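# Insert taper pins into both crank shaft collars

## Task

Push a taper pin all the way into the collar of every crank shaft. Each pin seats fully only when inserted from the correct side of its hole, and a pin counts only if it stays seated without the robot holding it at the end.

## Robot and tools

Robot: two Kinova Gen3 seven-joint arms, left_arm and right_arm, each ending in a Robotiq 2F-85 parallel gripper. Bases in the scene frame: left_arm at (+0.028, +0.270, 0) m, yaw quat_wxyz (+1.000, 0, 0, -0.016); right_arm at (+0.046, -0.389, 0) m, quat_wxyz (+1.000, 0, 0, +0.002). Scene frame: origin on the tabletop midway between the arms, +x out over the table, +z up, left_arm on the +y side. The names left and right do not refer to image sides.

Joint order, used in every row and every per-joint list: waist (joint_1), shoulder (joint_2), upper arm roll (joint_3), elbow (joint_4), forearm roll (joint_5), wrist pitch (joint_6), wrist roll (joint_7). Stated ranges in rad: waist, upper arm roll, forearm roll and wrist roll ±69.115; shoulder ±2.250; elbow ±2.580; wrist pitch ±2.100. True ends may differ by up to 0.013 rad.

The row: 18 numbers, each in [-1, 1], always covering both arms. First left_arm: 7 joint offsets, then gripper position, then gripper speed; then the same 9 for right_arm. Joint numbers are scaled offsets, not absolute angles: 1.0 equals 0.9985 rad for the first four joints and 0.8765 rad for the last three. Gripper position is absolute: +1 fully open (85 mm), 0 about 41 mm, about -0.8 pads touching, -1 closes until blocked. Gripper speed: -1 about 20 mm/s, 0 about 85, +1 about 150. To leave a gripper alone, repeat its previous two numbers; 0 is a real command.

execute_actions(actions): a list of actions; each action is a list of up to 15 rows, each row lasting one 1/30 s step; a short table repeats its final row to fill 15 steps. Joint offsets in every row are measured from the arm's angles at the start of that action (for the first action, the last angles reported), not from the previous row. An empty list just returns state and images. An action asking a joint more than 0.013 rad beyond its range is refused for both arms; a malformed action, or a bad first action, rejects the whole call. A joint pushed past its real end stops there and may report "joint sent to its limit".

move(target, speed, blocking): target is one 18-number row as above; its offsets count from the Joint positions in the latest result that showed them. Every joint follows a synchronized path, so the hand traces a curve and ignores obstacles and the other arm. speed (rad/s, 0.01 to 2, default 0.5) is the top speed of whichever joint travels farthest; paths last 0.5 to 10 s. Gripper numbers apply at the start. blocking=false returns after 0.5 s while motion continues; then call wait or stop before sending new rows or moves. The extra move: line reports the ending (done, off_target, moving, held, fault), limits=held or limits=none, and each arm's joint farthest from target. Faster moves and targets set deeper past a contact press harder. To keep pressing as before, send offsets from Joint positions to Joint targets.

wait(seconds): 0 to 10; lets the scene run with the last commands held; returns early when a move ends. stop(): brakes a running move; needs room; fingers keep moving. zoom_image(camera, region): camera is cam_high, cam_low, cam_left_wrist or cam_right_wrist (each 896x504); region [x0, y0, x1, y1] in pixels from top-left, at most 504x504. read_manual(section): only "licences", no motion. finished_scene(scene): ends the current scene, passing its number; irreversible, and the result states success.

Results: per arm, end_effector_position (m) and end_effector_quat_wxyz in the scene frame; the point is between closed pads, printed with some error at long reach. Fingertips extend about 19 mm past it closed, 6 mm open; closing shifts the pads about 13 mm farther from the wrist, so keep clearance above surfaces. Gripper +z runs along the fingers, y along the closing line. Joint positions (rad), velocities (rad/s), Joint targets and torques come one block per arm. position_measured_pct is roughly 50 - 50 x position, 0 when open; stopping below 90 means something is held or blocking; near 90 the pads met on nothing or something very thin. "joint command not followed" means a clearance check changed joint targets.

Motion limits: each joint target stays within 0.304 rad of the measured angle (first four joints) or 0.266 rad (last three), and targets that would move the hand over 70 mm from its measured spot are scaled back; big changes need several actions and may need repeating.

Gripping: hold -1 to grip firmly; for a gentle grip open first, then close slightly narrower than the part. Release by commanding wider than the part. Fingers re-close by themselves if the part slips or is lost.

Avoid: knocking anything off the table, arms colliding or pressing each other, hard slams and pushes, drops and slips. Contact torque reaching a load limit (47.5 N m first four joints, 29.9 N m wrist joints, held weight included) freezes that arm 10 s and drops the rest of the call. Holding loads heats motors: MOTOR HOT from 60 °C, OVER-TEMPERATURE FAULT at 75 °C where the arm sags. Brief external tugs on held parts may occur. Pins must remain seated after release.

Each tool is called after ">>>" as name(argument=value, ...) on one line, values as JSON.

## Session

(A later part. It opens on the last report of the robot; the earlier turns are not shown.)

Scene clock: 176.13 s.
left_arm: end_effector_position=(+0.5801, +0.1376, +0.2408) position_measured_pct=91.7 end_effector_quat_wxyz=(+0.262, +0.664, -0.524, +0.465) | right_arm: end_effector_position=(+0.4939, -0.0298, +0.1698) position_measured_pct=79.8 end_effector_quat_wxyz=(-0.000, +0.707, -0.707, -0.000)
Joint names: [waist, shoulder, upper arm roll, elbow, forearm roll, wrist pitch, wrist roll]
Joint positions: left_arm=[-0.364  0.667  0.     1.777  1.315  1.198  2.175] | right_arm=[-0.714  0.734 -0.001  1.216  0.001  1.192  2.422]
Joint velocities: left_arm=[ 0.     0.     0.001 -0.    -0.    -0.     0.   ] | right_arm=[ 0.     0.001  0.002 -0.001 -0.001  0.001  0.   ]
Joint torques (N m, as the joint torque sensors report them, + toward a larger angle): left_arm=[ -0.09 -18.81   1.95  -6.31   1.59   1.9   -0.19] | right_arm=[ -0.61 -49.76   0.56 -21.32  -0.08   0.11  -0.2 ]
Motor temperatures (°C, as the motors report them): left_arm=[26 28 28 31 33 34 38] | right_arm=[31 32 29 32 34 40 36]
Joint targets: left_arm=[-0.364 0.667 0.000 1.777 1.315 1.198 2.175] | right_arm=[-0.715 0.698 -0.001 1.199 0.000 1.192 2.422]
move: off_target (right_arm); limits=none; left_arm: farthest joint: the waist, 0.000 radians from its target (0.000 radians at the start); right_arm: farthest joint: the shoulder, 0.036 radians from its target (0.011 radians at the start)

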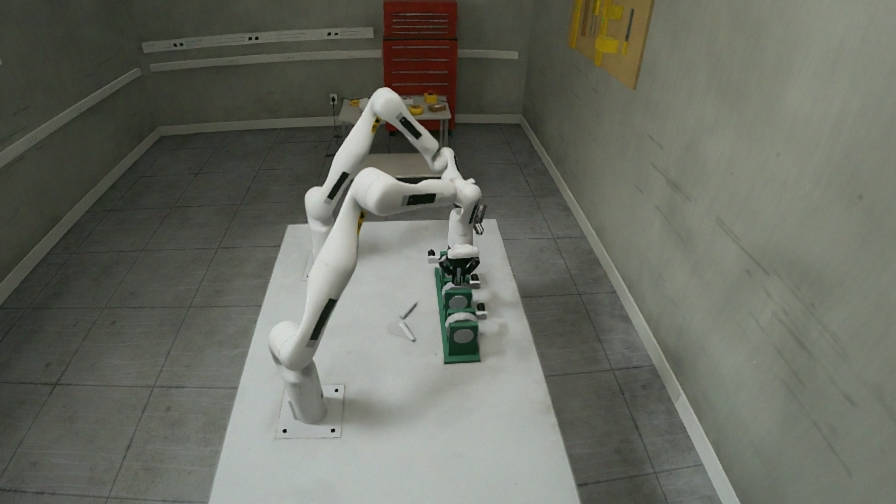

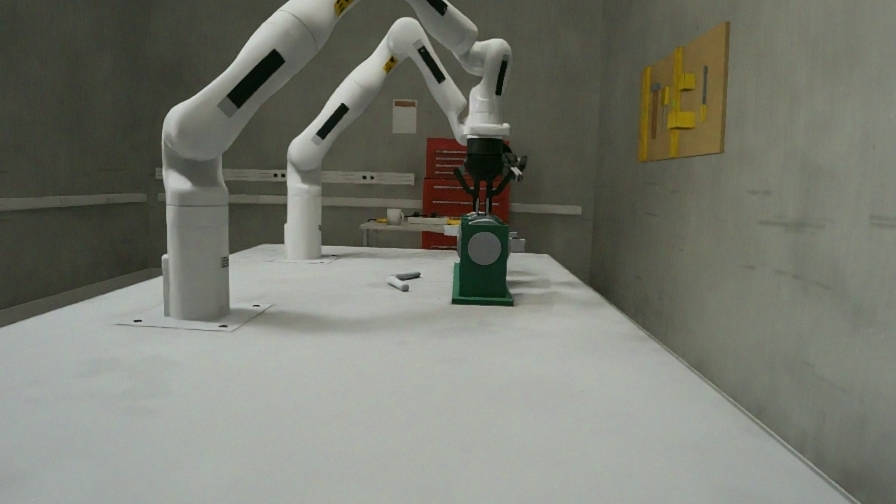

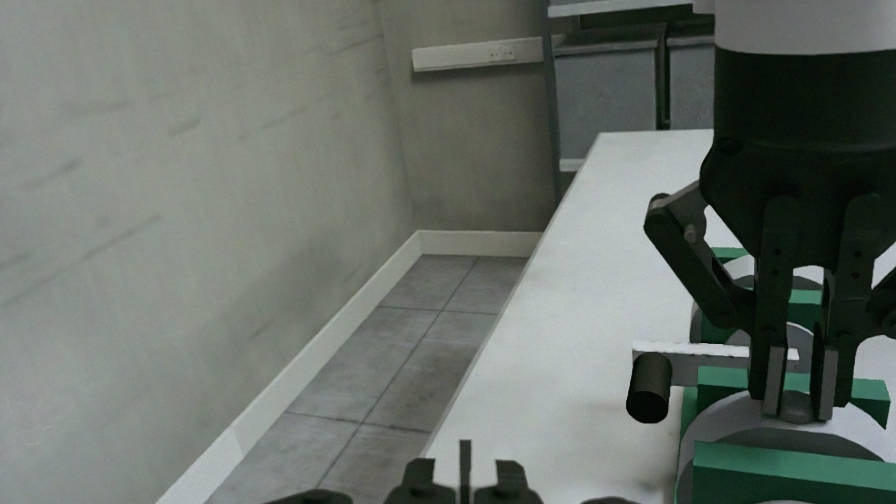

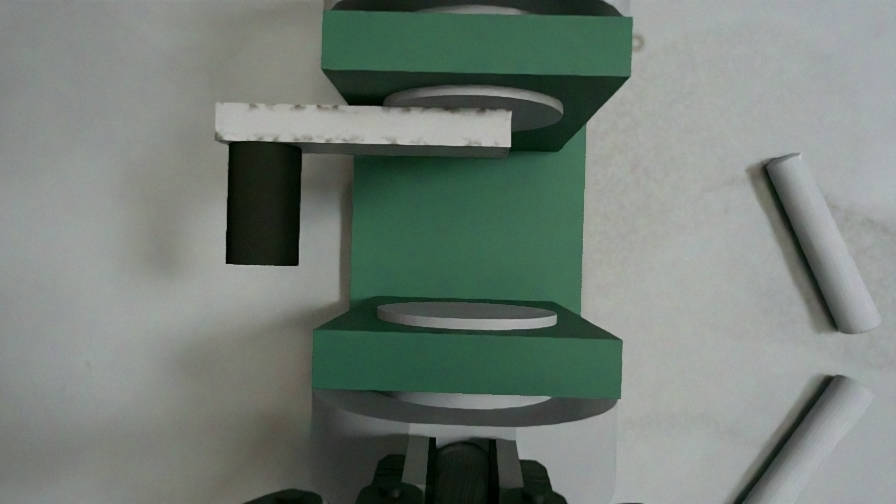

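>>> execute_actions(actions=[[[0,0,0,0,0,0,0,-1,0,0,-0.047,0,-0.023,0,0,0.03,-0.8,0]],[[0,0,0,0,0,0,0,-1,0,0,-0.047,0,-0.023,0,0,-0.05,-0.8,0]]])

Scene clock: 177.43 s.
left_arm: end_effector_position=(+0.5801, +0.1376, +0.2408) position_measured_pct=91.7 end_effector_quat_wxyz=(+0.262, +0.664, -0.524, +0.465) | right_arm: end_effector_position=(+0.4944, -0.0297, +0.1700) position_measured_pct=79.8 end_effector_quat_wxyz=(+0.001, +0.701, -0.714, -0.000)
Joint names: [waist, shoulder, upper arm roll, elbow, forearm roll, wrist pitch, wrist roll]
Joint positions: left_arm=[-0.364  0.667  0.     1.777  1.315  1.198  2.175] | right_arm=[-0.714  0.736 -0.002  1.21   0.001  1.197  2.405]
Joint velocities: left_arm=[-0.    -0.001 -0.002  0.     0.     0.001 -0.   ] | right_arm=[-0.     0.001  0.001 -0.001  0.     0.     0.   ]
Joint torques (N m, as the joint torque sensors report them, + toward a larger angle): left_arm=[ -0.27 -19.14   1.7   -6.29   1.81   1.73  -0.33] | right_arm=[ -0.23 -51.53   1.32 -23.55  -0.32  -1.27  -0.26]
Motor temperatures (°C, as the motors report them): left_arm=[26 28 28 31 33 34 38] | right_arm=[31 32 29 32 34 40 36]
Joint targets: left_arm=[-0.364 0.667 0.000 1.777 1.315 1.198 2.175] | right_arm=[-0.714 0.688 -0.001 1.190 0.000 1.194 2.403]

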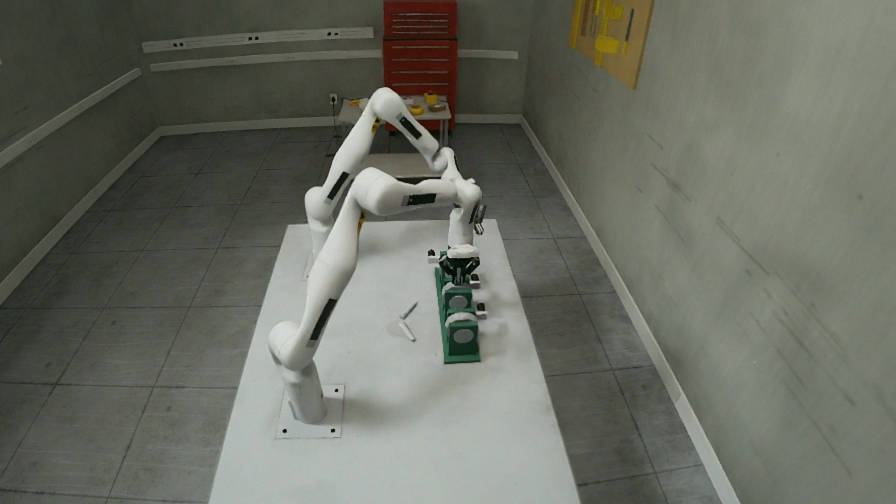

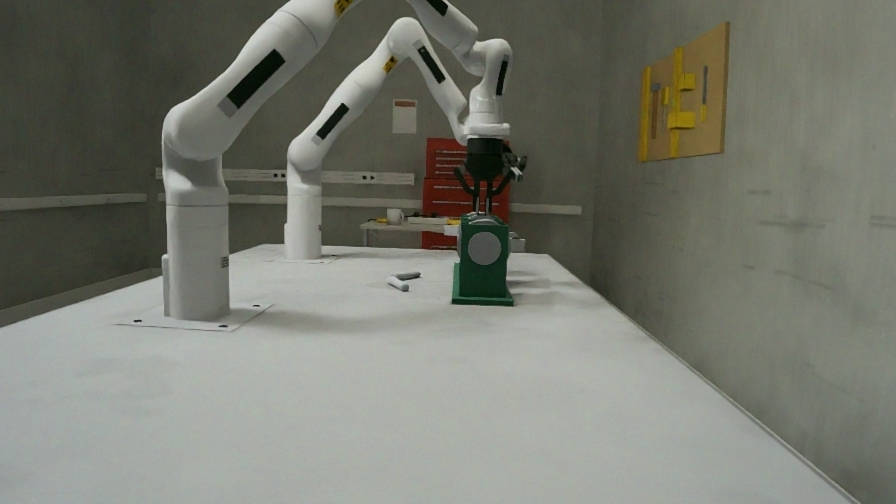

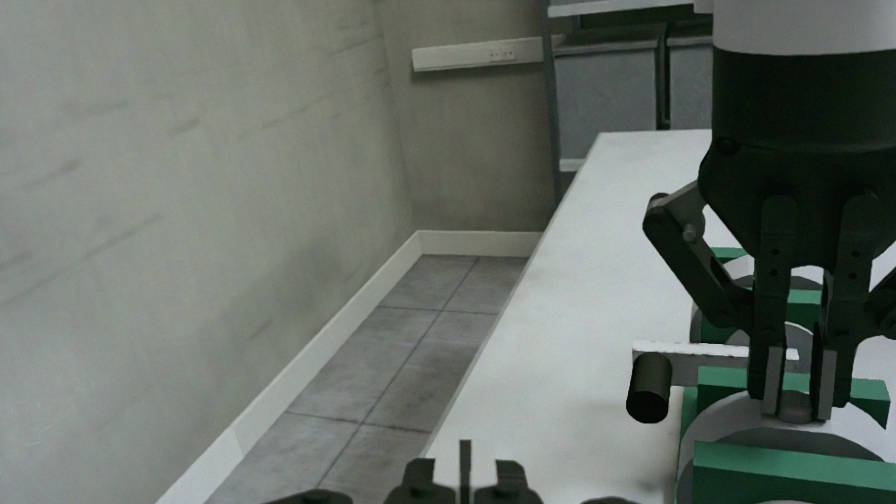

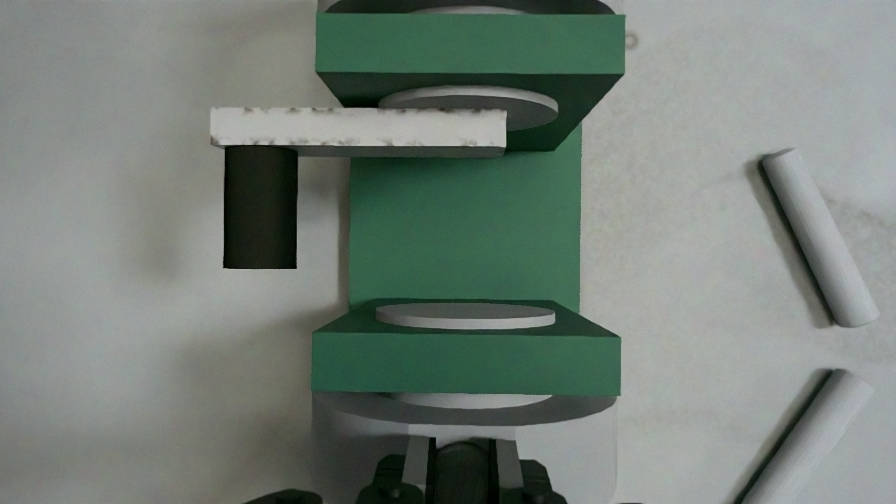

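>>> execute_actions(actions=[[[0,0,0,0,0,0,0,-1,0,0.02,-0.036,0,-0.018,0,-0.005,0,-0.8,0]],[[0,0,0,0,0,0,0,-1,0,-0.025,-0.036,0,-0.018,0,0,0,-0.8,0]],[[0,0,0,0,0,0,0,-1,0,0.02,-0.036,0,-0.018,0,0,0,-0.8,0]],[[0,0,0,0,0,0,0,-1,0,-0.025,-0.036,0,-0.018,0,0,0,-0.8,0]]])

Scene clock: 180.60 s.
left_arm: end_effector_position=(+0.5801, +0.1376, +0.2408) position_measured_pct=91.7 end_effector_quat_wxyz=(+0.262, +0.664, -0.524, +0.465) | right_arm: end_effector_position=(+0.4954, -0.0293, +0.1708) position_measured_pct=79.8 end_effector_quat_wxyz=(-0.000, +0.702, -0.713, +0.003)
Joint names: [waist, shoulder, upper arm roll, elbow, forearm roll, wrist pitch, wrist roll]
Joint positions: left_arm=[-0.364  0.667  0.     1.777  1.315  1.198  2.175] | right_arm=[-0.719  0.735  0.002  1.209  0.006  1.196  2.403]
Joint velocities: left_arm=[ 0.001  0.    -0.001  0.001  0.    -0.    -0.   ] | right_arm=[-0.    -0.002  0.001 -0.001 -0.    -0.001 -0.   ]
Joint torques (N m, as the joint torque sensors report them, + toward a larger angle): left_arm=[ -0.19 -19.19   1.57  -6.13   1.46   1.71  -0.05] | right_arm=[ -7.86 -49.36  -5.58 -23.04  -3.72  -1.38   0.42]
Motor temperatures (°C, as the motors report them): left_arm=[26 28 28 31 33 34 38] | right_arm=[31 33 29 32 34 40 36]
Joint targets: left_arm=[-0.364 0.667 0.000 1.777 1.315 1.198 2.175] | right_arm=[-0.727 0.700 -0.006 1.190 -0.002 1.193 2.404]

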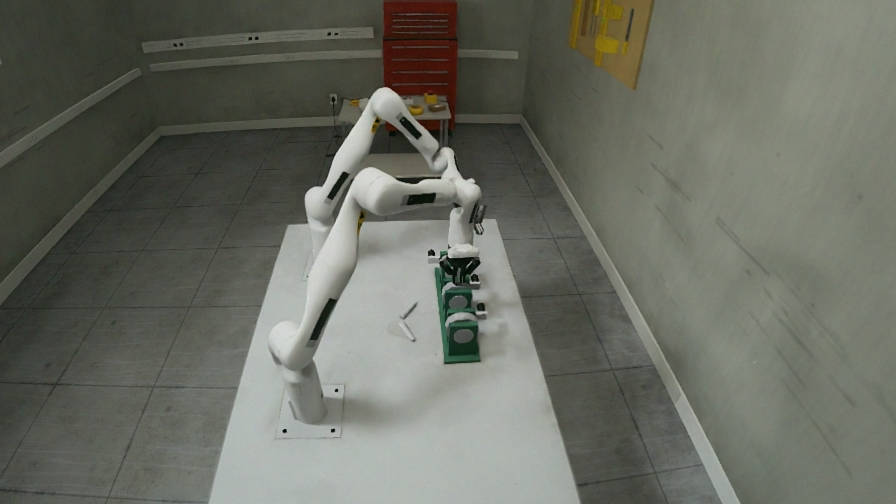

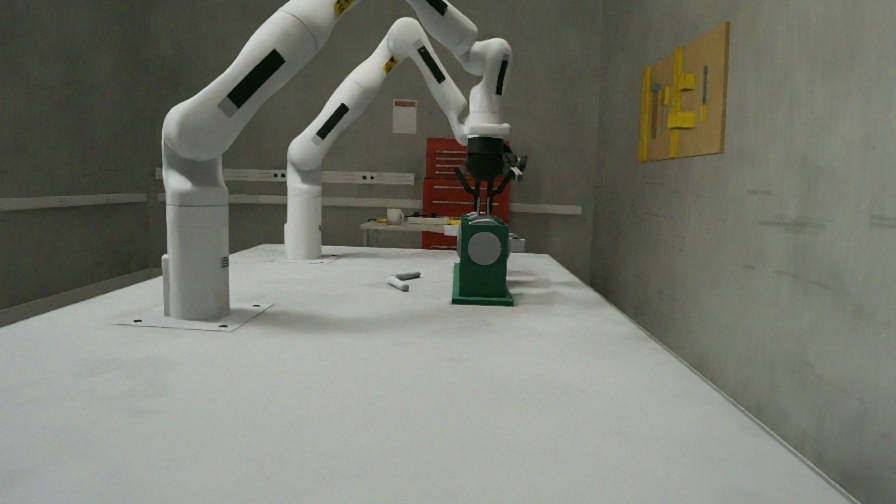

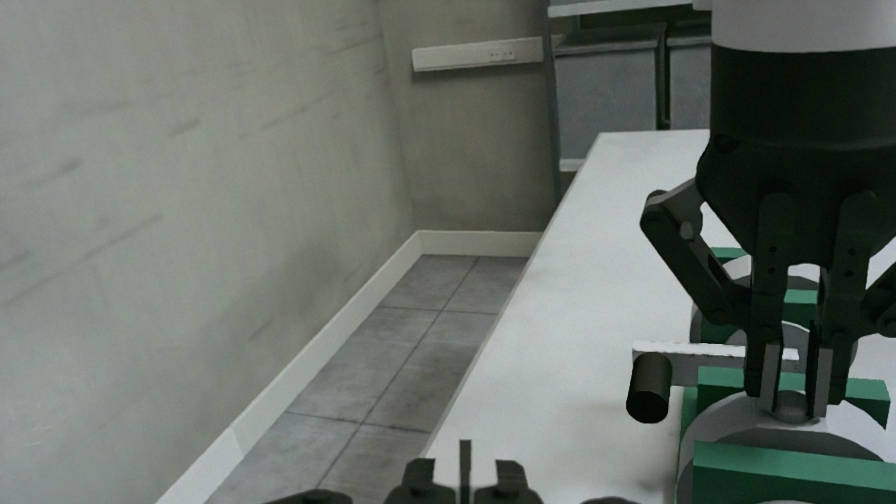

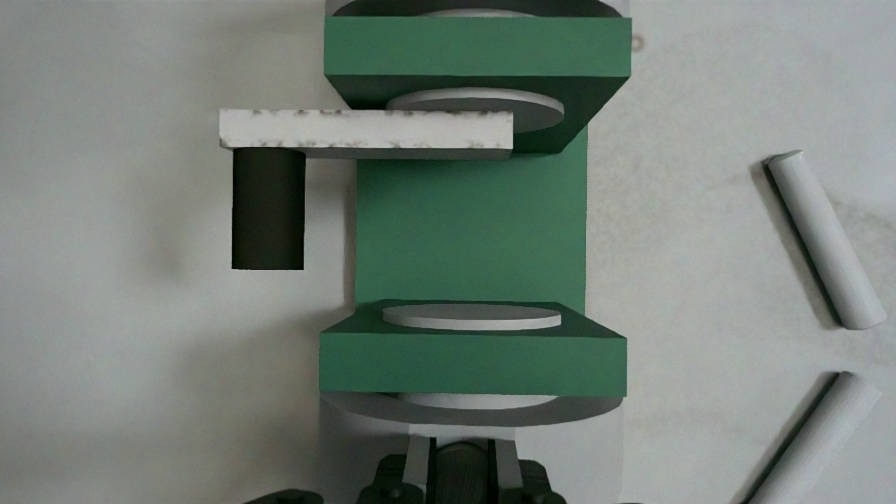

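Rose 0.8 mm; repeat.

>>> execute_actions(actions=[[[0,0,0,0,0,0,0,-1,0,0.025,-0.036,0,-0.016,0,-0.004,0,-0.8,0]],[[0,0,0,0,0,0,0,-1,0,-0.025,-0.036,0,-0.016,0,-0.004,0,-0.8,0]],[[0,0,0,0,0,0,0,-1,0,0.025,-0.036,0,-0.016,0,0,0,-0.8,0]],[[0,0,0,0,0,0,0,-1,0,-0.02,-0.036,0,-0.016,0,0,0,-0.8,0]]])

>>> zoom_image(camera="cam_left_wrist", region=[696,300,896,500])

Scene clock: 183.00 s.
left_arm: end_effector_position=(+0.5801, +0.1376, +0.2408) position_measured_pct=91.7 end_effector_quat_wxyz=(+0.262, +0.664, -0.524, +0.465) | right_arm: end_effector_position=(+0.5244, -0.0077, +0.2774) position_measured_pct=89.7 end_effector_quat_wxyz=(-0.107, +0.696, -0.710, +0.010)
Joint names: [waist, shoulder, upper arm roll, elbow, forearm roll, wrist pitch, wrist roll]
Joint positions: left_arm=[-0.364  0.667  0.     1.777  1.315  1.198  2.175] | right_arm=[-0.714  0.593  0.002  1.145  0.006  1.189  2.403]
Joint velocities: left_arm=[ 0.001 -0.     0.002  0.     0.     0.001  0.   ] | right_arm=[-0.001 -0.001  0.001  0.002  0.    -0.001  0.   ]
Joint torques (N m, as the joint torque sensors report them, + toward a larger angle): left_arm=[  0.1  -19.13   1.52  -6.1    1.6    1.91  -0.17] | right_arm=[  0.16 -21.49   0.84  -8.99   0.32  -0.31  -0.07]
Motor temperatures (°C, as the motors report them): left_arm=[26 28 28 31 33 34 38] | right_arm=[31 33 29 32 34 40 36]
Joint targets: left_arm=[-0.364 0.667 0.000 1.777 1.315 1.198 2.175] | right_arm=[-0.714 0.593 0.002 1.145 0.006 1.189 2.403]

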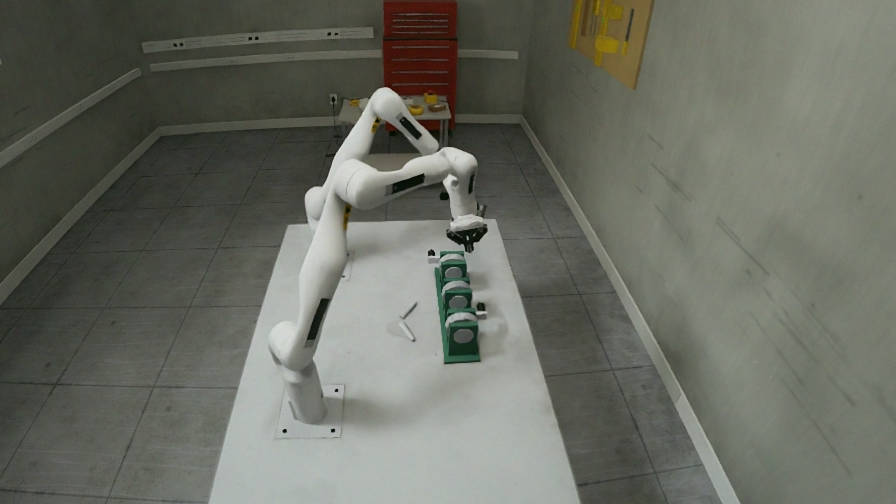

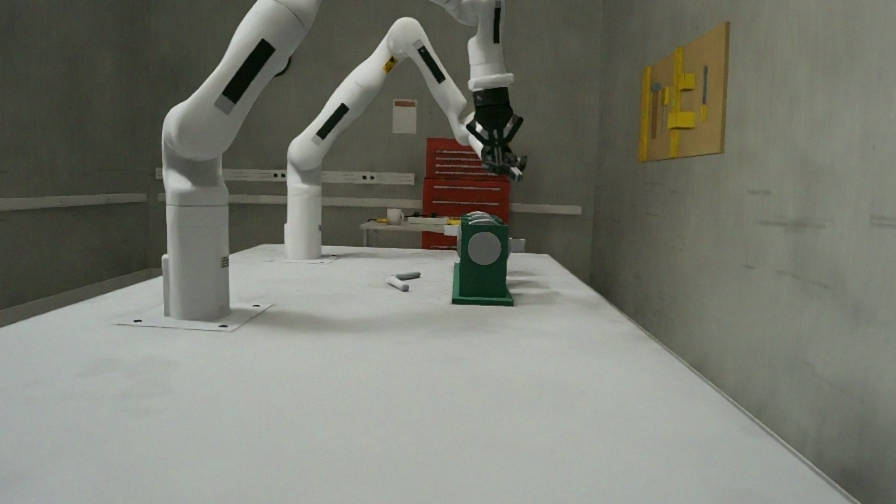

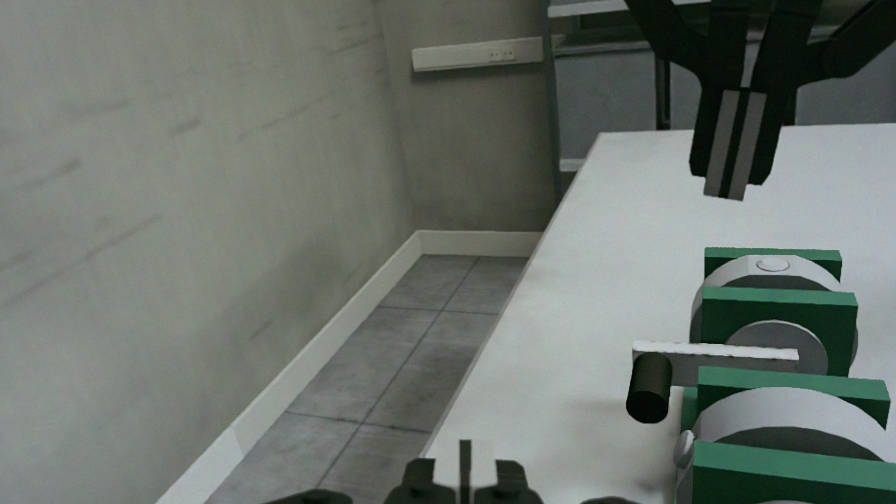

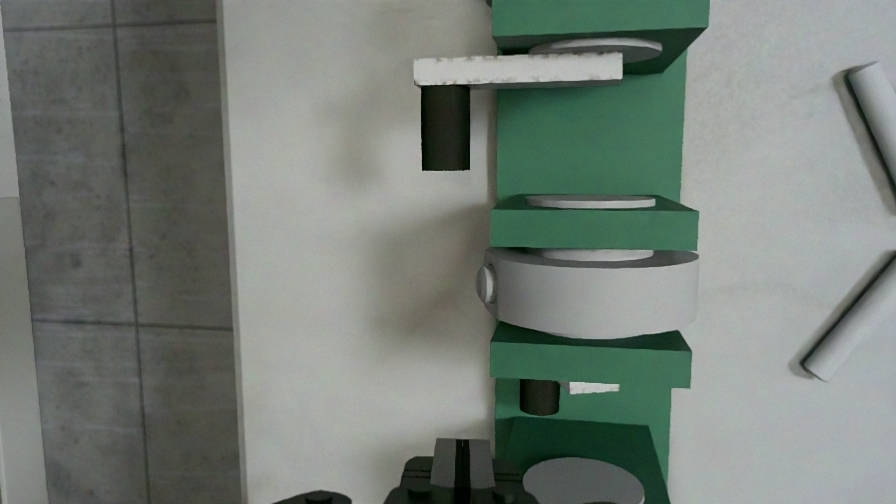

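Region (696, 300, 896, 500) of cam_left_wrist's 896x504 image, scaled by 2.520.

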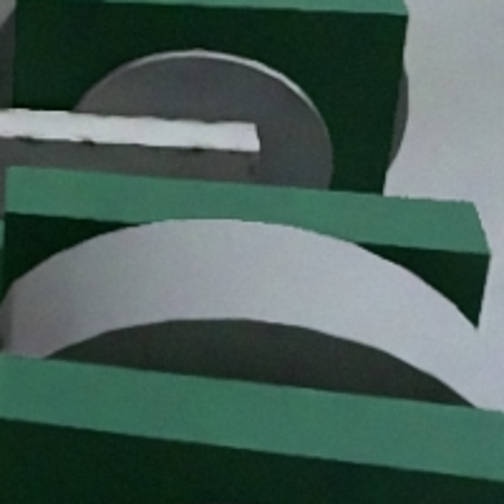

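>>> move(target=[0,0,0,0,0,0,0,-1,0,-0.0136,0.1097,-0.002,0.1027,-0.007,0.003,0.007,-1,0], speed=0.25)

>>> move(target=[0,0,0,0,0,0,0,-1,0,0,0.013,0,0.020,0,-0.036,0,-1,0], speed=0.04)

Scene clock: 185.50 s.
left_arm: end_effector_position=(+0.5801, +0.1376, +0.2408) position_measured_pct=91.7 end_effector_quat_wxyz=(+0.262, +0.664, -0.524, +0.465) | right_arm: end_effector_position=(+0.4820, -0.0309, +0.1785) position_measured_pct=91.7 end_effector_quat_wxyz=(-0.000, +0.707, -0.708, -0.000)
Joint names: [waist, shoulder, upper arm roll, elbow, forearm roll, wrist pitch, wrist roll]
Joint positions: left_arm=[-0.364  0.667  0.     1.777  1.315  1.198  2.175] | right_arm=[-0.727  0.702 -0.     1.248 -0.     1.192  2.41 ]
Joint velocities: left_arm=[-0.    -0.001  0.001  0.001 -0.    -0.     0.   ] | right_arm=[-0.001  0.002  0.    -0.    -0.    -0.001 -0.   ]
Joint torques (N m, as the joint torque sensors report them, + toward a larger angle): left_arm=[ -0.17 -19.56   1.72  -6.46   2.11   1.73   0.02] | right_arm=[ -0.55 -22.62   0.44  -7.93   0.13   0.3    0.13]
Motor temperatures (°C, as the motors report them): left_arm=[26 28 28 31 33 34 38] | right_arm=[31 33 29 32 34 40 36]
Joint targets: left_arm=[-0.364 0.667 0.000 1.777 1.315 1.198 2.175] | right_arm=[-0.727 0.702 -0.000 1.248 -0.000 1.192 2.410]
move: done; limits=none; left_arm: farthest joint: the waist, 0.000 radians from its target (0.000 radians at the start); right_arm: farthest joint: the waist, 0.000 radians from its target (0.014 radians at the start)

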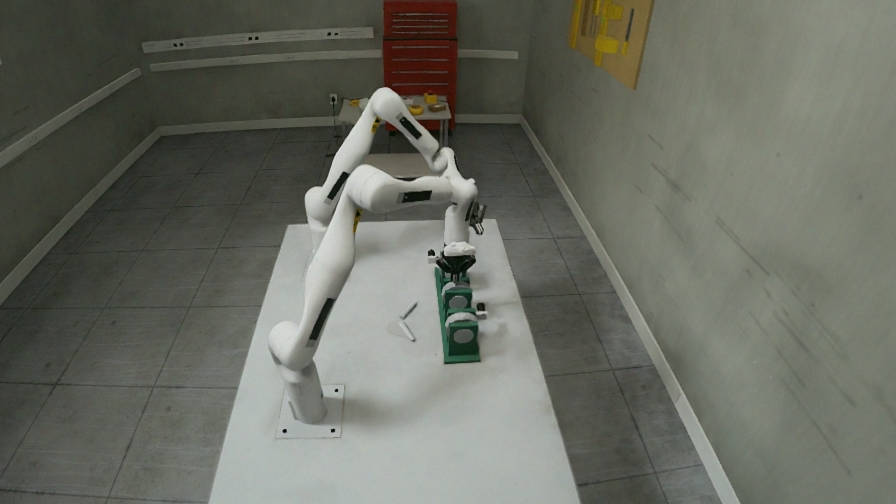

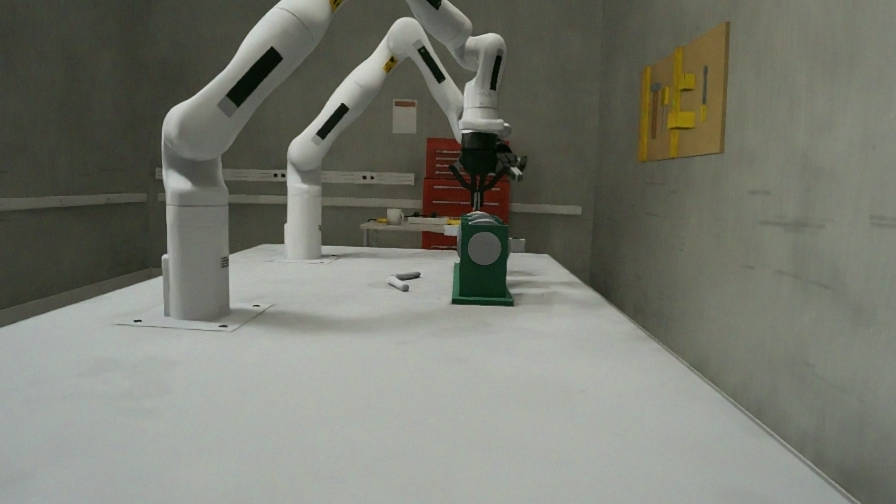

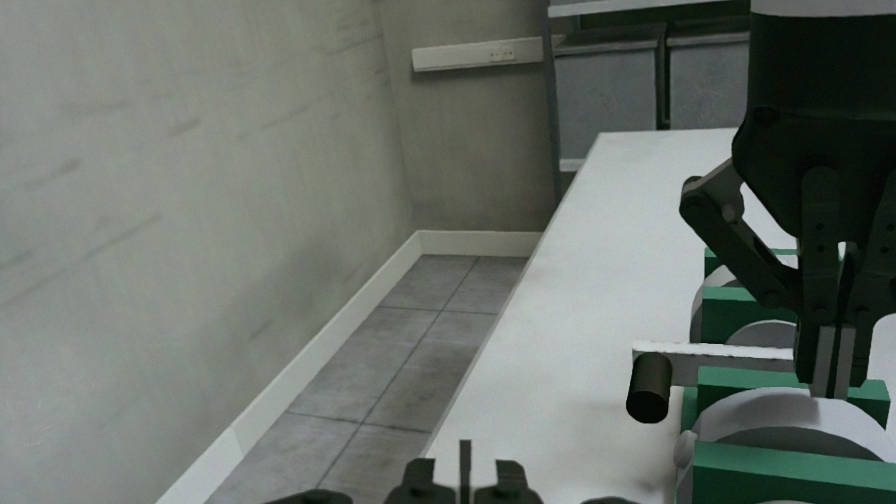

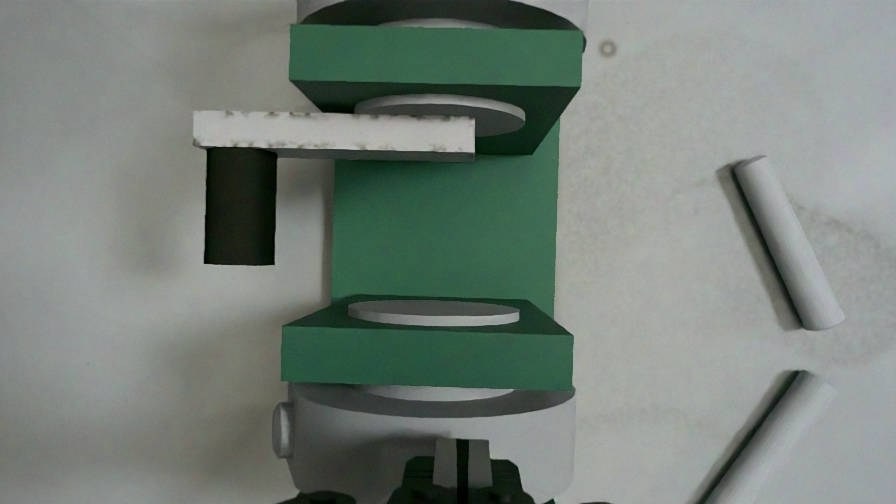

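Scene clock: 186.50 s.
left_arm: end_effector_position=(+0.5801, +0.1376, +0.2408) position_measured_pct=91.7 end_effector_quat_wxyz=(+0.262, +0.664, -0.524, +0.465) | right_arm: end_effector_position=(+0.4823, -0.0305, +0.1680) position_measured_pct=91.7 end_effector_quat_wxyz=(-0.002, +0.707, -0.708, -0.000)
Joint names: [waist, shoulder, upper arm roll, elbow, forearm roll, wrist pitch, wrist roll]
Joint positions: left_arm=[-0.364  0.667  0.     1.777  1.315  1.198  2.175] | right_arm=[-0.727  0.711 -0.     1.266 -0.     1.161  2.41 ]
Joint velocities: left_arm=[-0.    -0.    -0.001 -0.    -0.    -0.001  0.   ] | right_arm=[-0.     0.001 -0.001  0.002  0.    -0.    -0.   ]
Joint torques (N m, as the joint torque sensors report them, + toward a larger angle): left_arm=[ -0.5  -19.2    1.27  -6.04   1.76   1.61   0.01] | right_arm=[ -0.37 -19.45   0.85  -7.32   0.03  -0.05   0.16]
Motor temperatures (°C, as the motors report them): left_arm=[26 28 28 31 33 34 38] | right_arm=[31 33 29 32 34 40 36]
Joint targets: left_arm=[-0.364 0.667 0.000 1.777 1.315 1.198 2.175] | right_arm=[-0.727 0.715 -0.000 1.268 -0.000 1.160 2.410]
move: done; limits=none; left_arm: farthest joint: the waist, 0.000 radians from its target (0.000 radians at the start); right_arm: farthest joint: the shoulder, 0.004 radians from its target (0.013 radians at the start)

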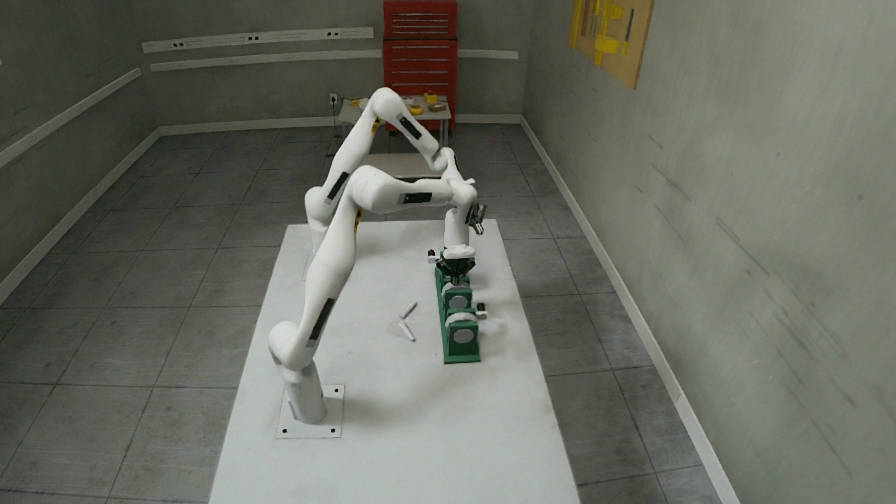

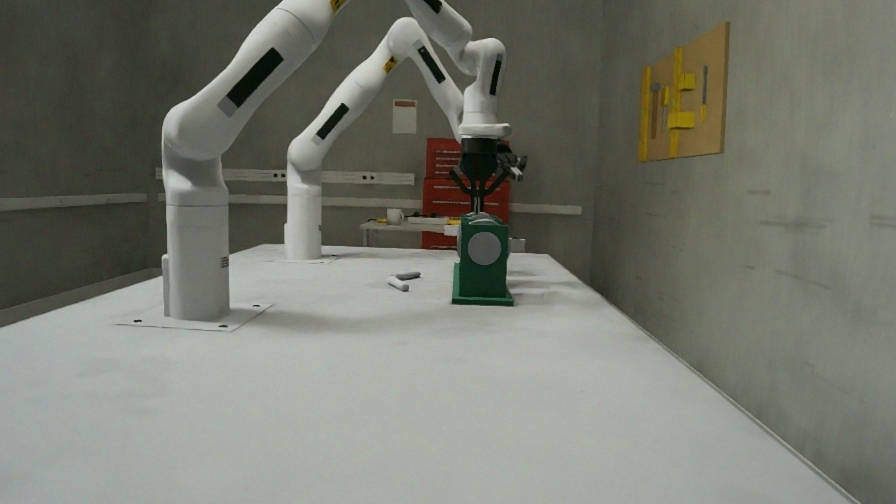

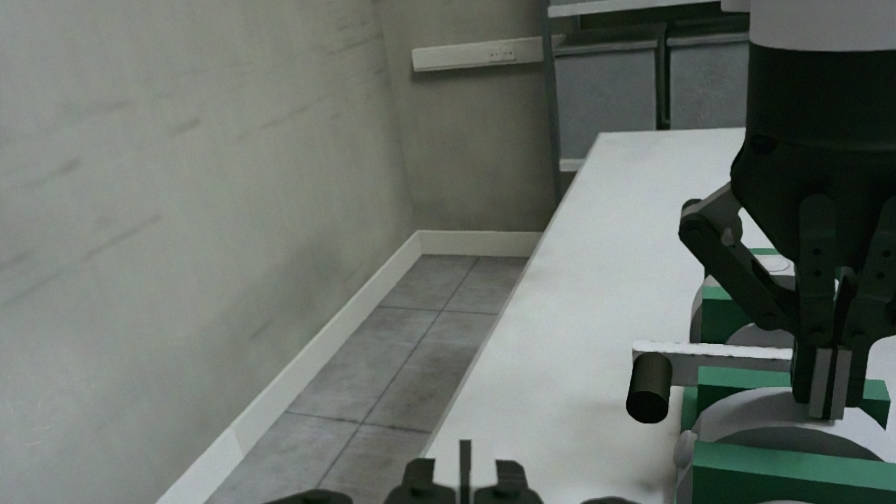

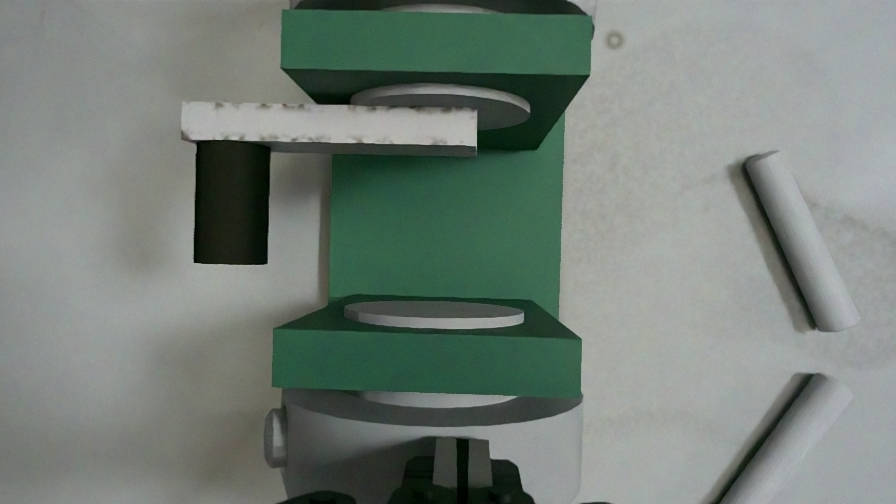

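>>> move(target=[0,0,0,0,0,0,0,-1,0,0.0238,0.0487,0,-0.0765,0,0.0457,0.0276,-1,0], speed=0.08)

Scene clock: 188.00 s.
left_arm: end_effector_position=(+0.5801, +0.1376, +0.2408) position_measured_pct=91.7 end_effector_quat_wxyz=(+0.262, +0.664, -0.524, +0.465) | right_arm: end_effector_position=(+0.5028, -0.0295, +0.1680) position_measured_pct=91.7 end_effector_quat_wxyz=(-0.001, +0.707, -0.707, -0.001)
Joint names: [waist, shoulder, upper arm roll, elbow, forearm roll, wrist pitch, wrist roll]
Joint positions: left_arm=[-0.364  0.667  0.     1.777  1.315  1.198  2.175] | right_arm=[-0.704  0.752 -0.001  1.187 -0.001  1.202  2.434]
Joint velocities: left_arm=[ 0.001 -0.     0.002 -0.001  0.     0.002 -0.   ] | right_arm=[ 0.001  0.     0.    -0.001 -0.     0.     0.   ]
Joint torques (N m, as the joint torque sensors report them, + toward a larger angle): left_arm=[ -0.03 -18.91   1.13  -6.53   1.64   1.63  -0.16] | right_arm=[  0.26 -16.76   1.69  -5.78   0.36  -0.33  -0.32]
Motor temperatures (°C, as the motors report them): left_arm=[26 28 28 31 33 34 38] | right_arm=[31 33 29 32 34 40 36]
Joint targets: left_arm=[-0.364 0.667 0.000 1.777 1.315 1.198 2.175] | right_arm=[-0.704 0.760 -0.000 1.190 -0.000 1.201 2.434]
move: done; limits=none; left_arm: farthest joint: the waist, 0.000 radians from its target (0.000 radians at the start); right_arm: farthest joint: the shoulder, 0.008 radians from its target (0.049 radians at the start)

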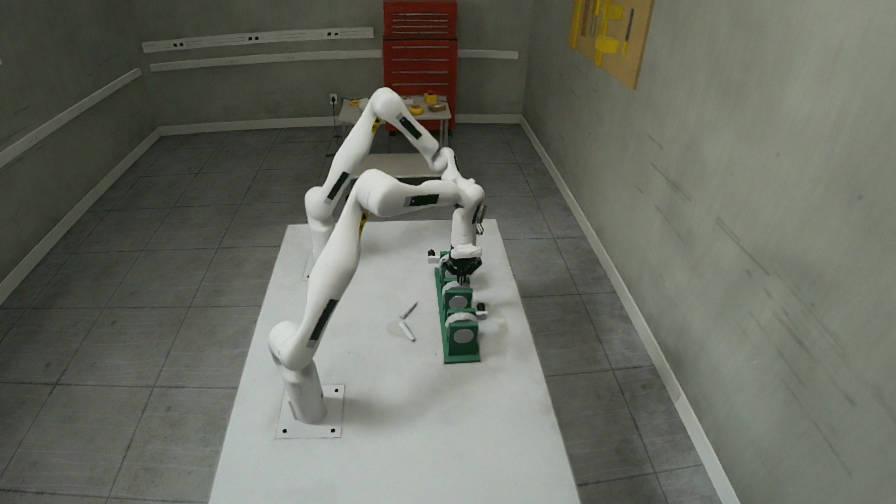

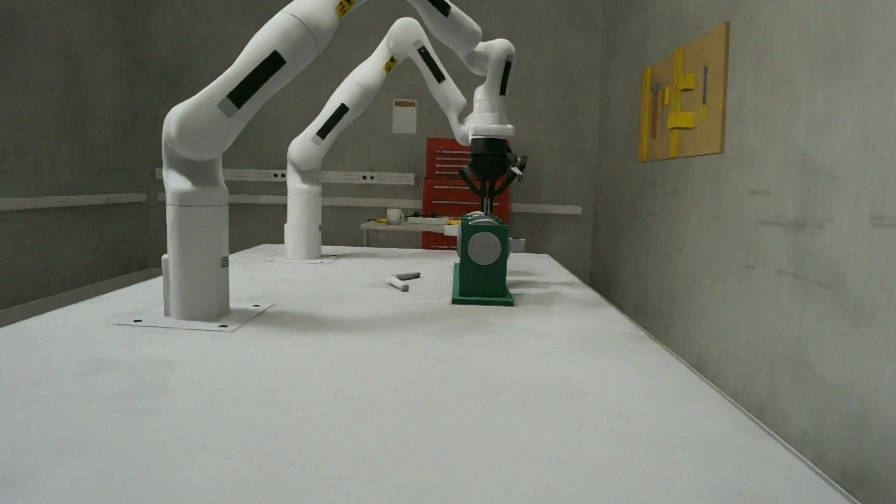

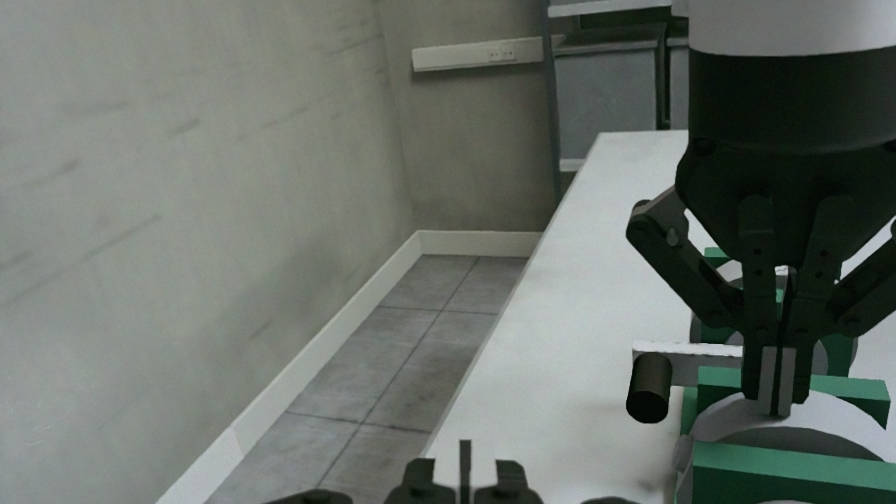

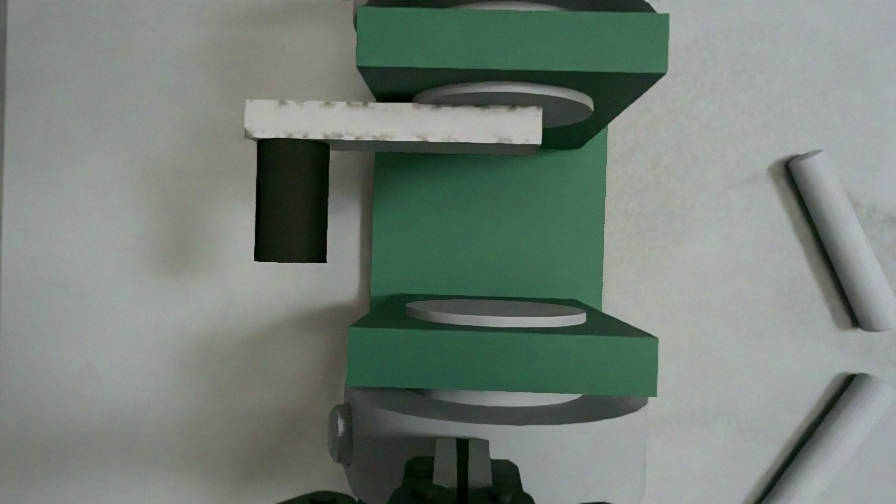

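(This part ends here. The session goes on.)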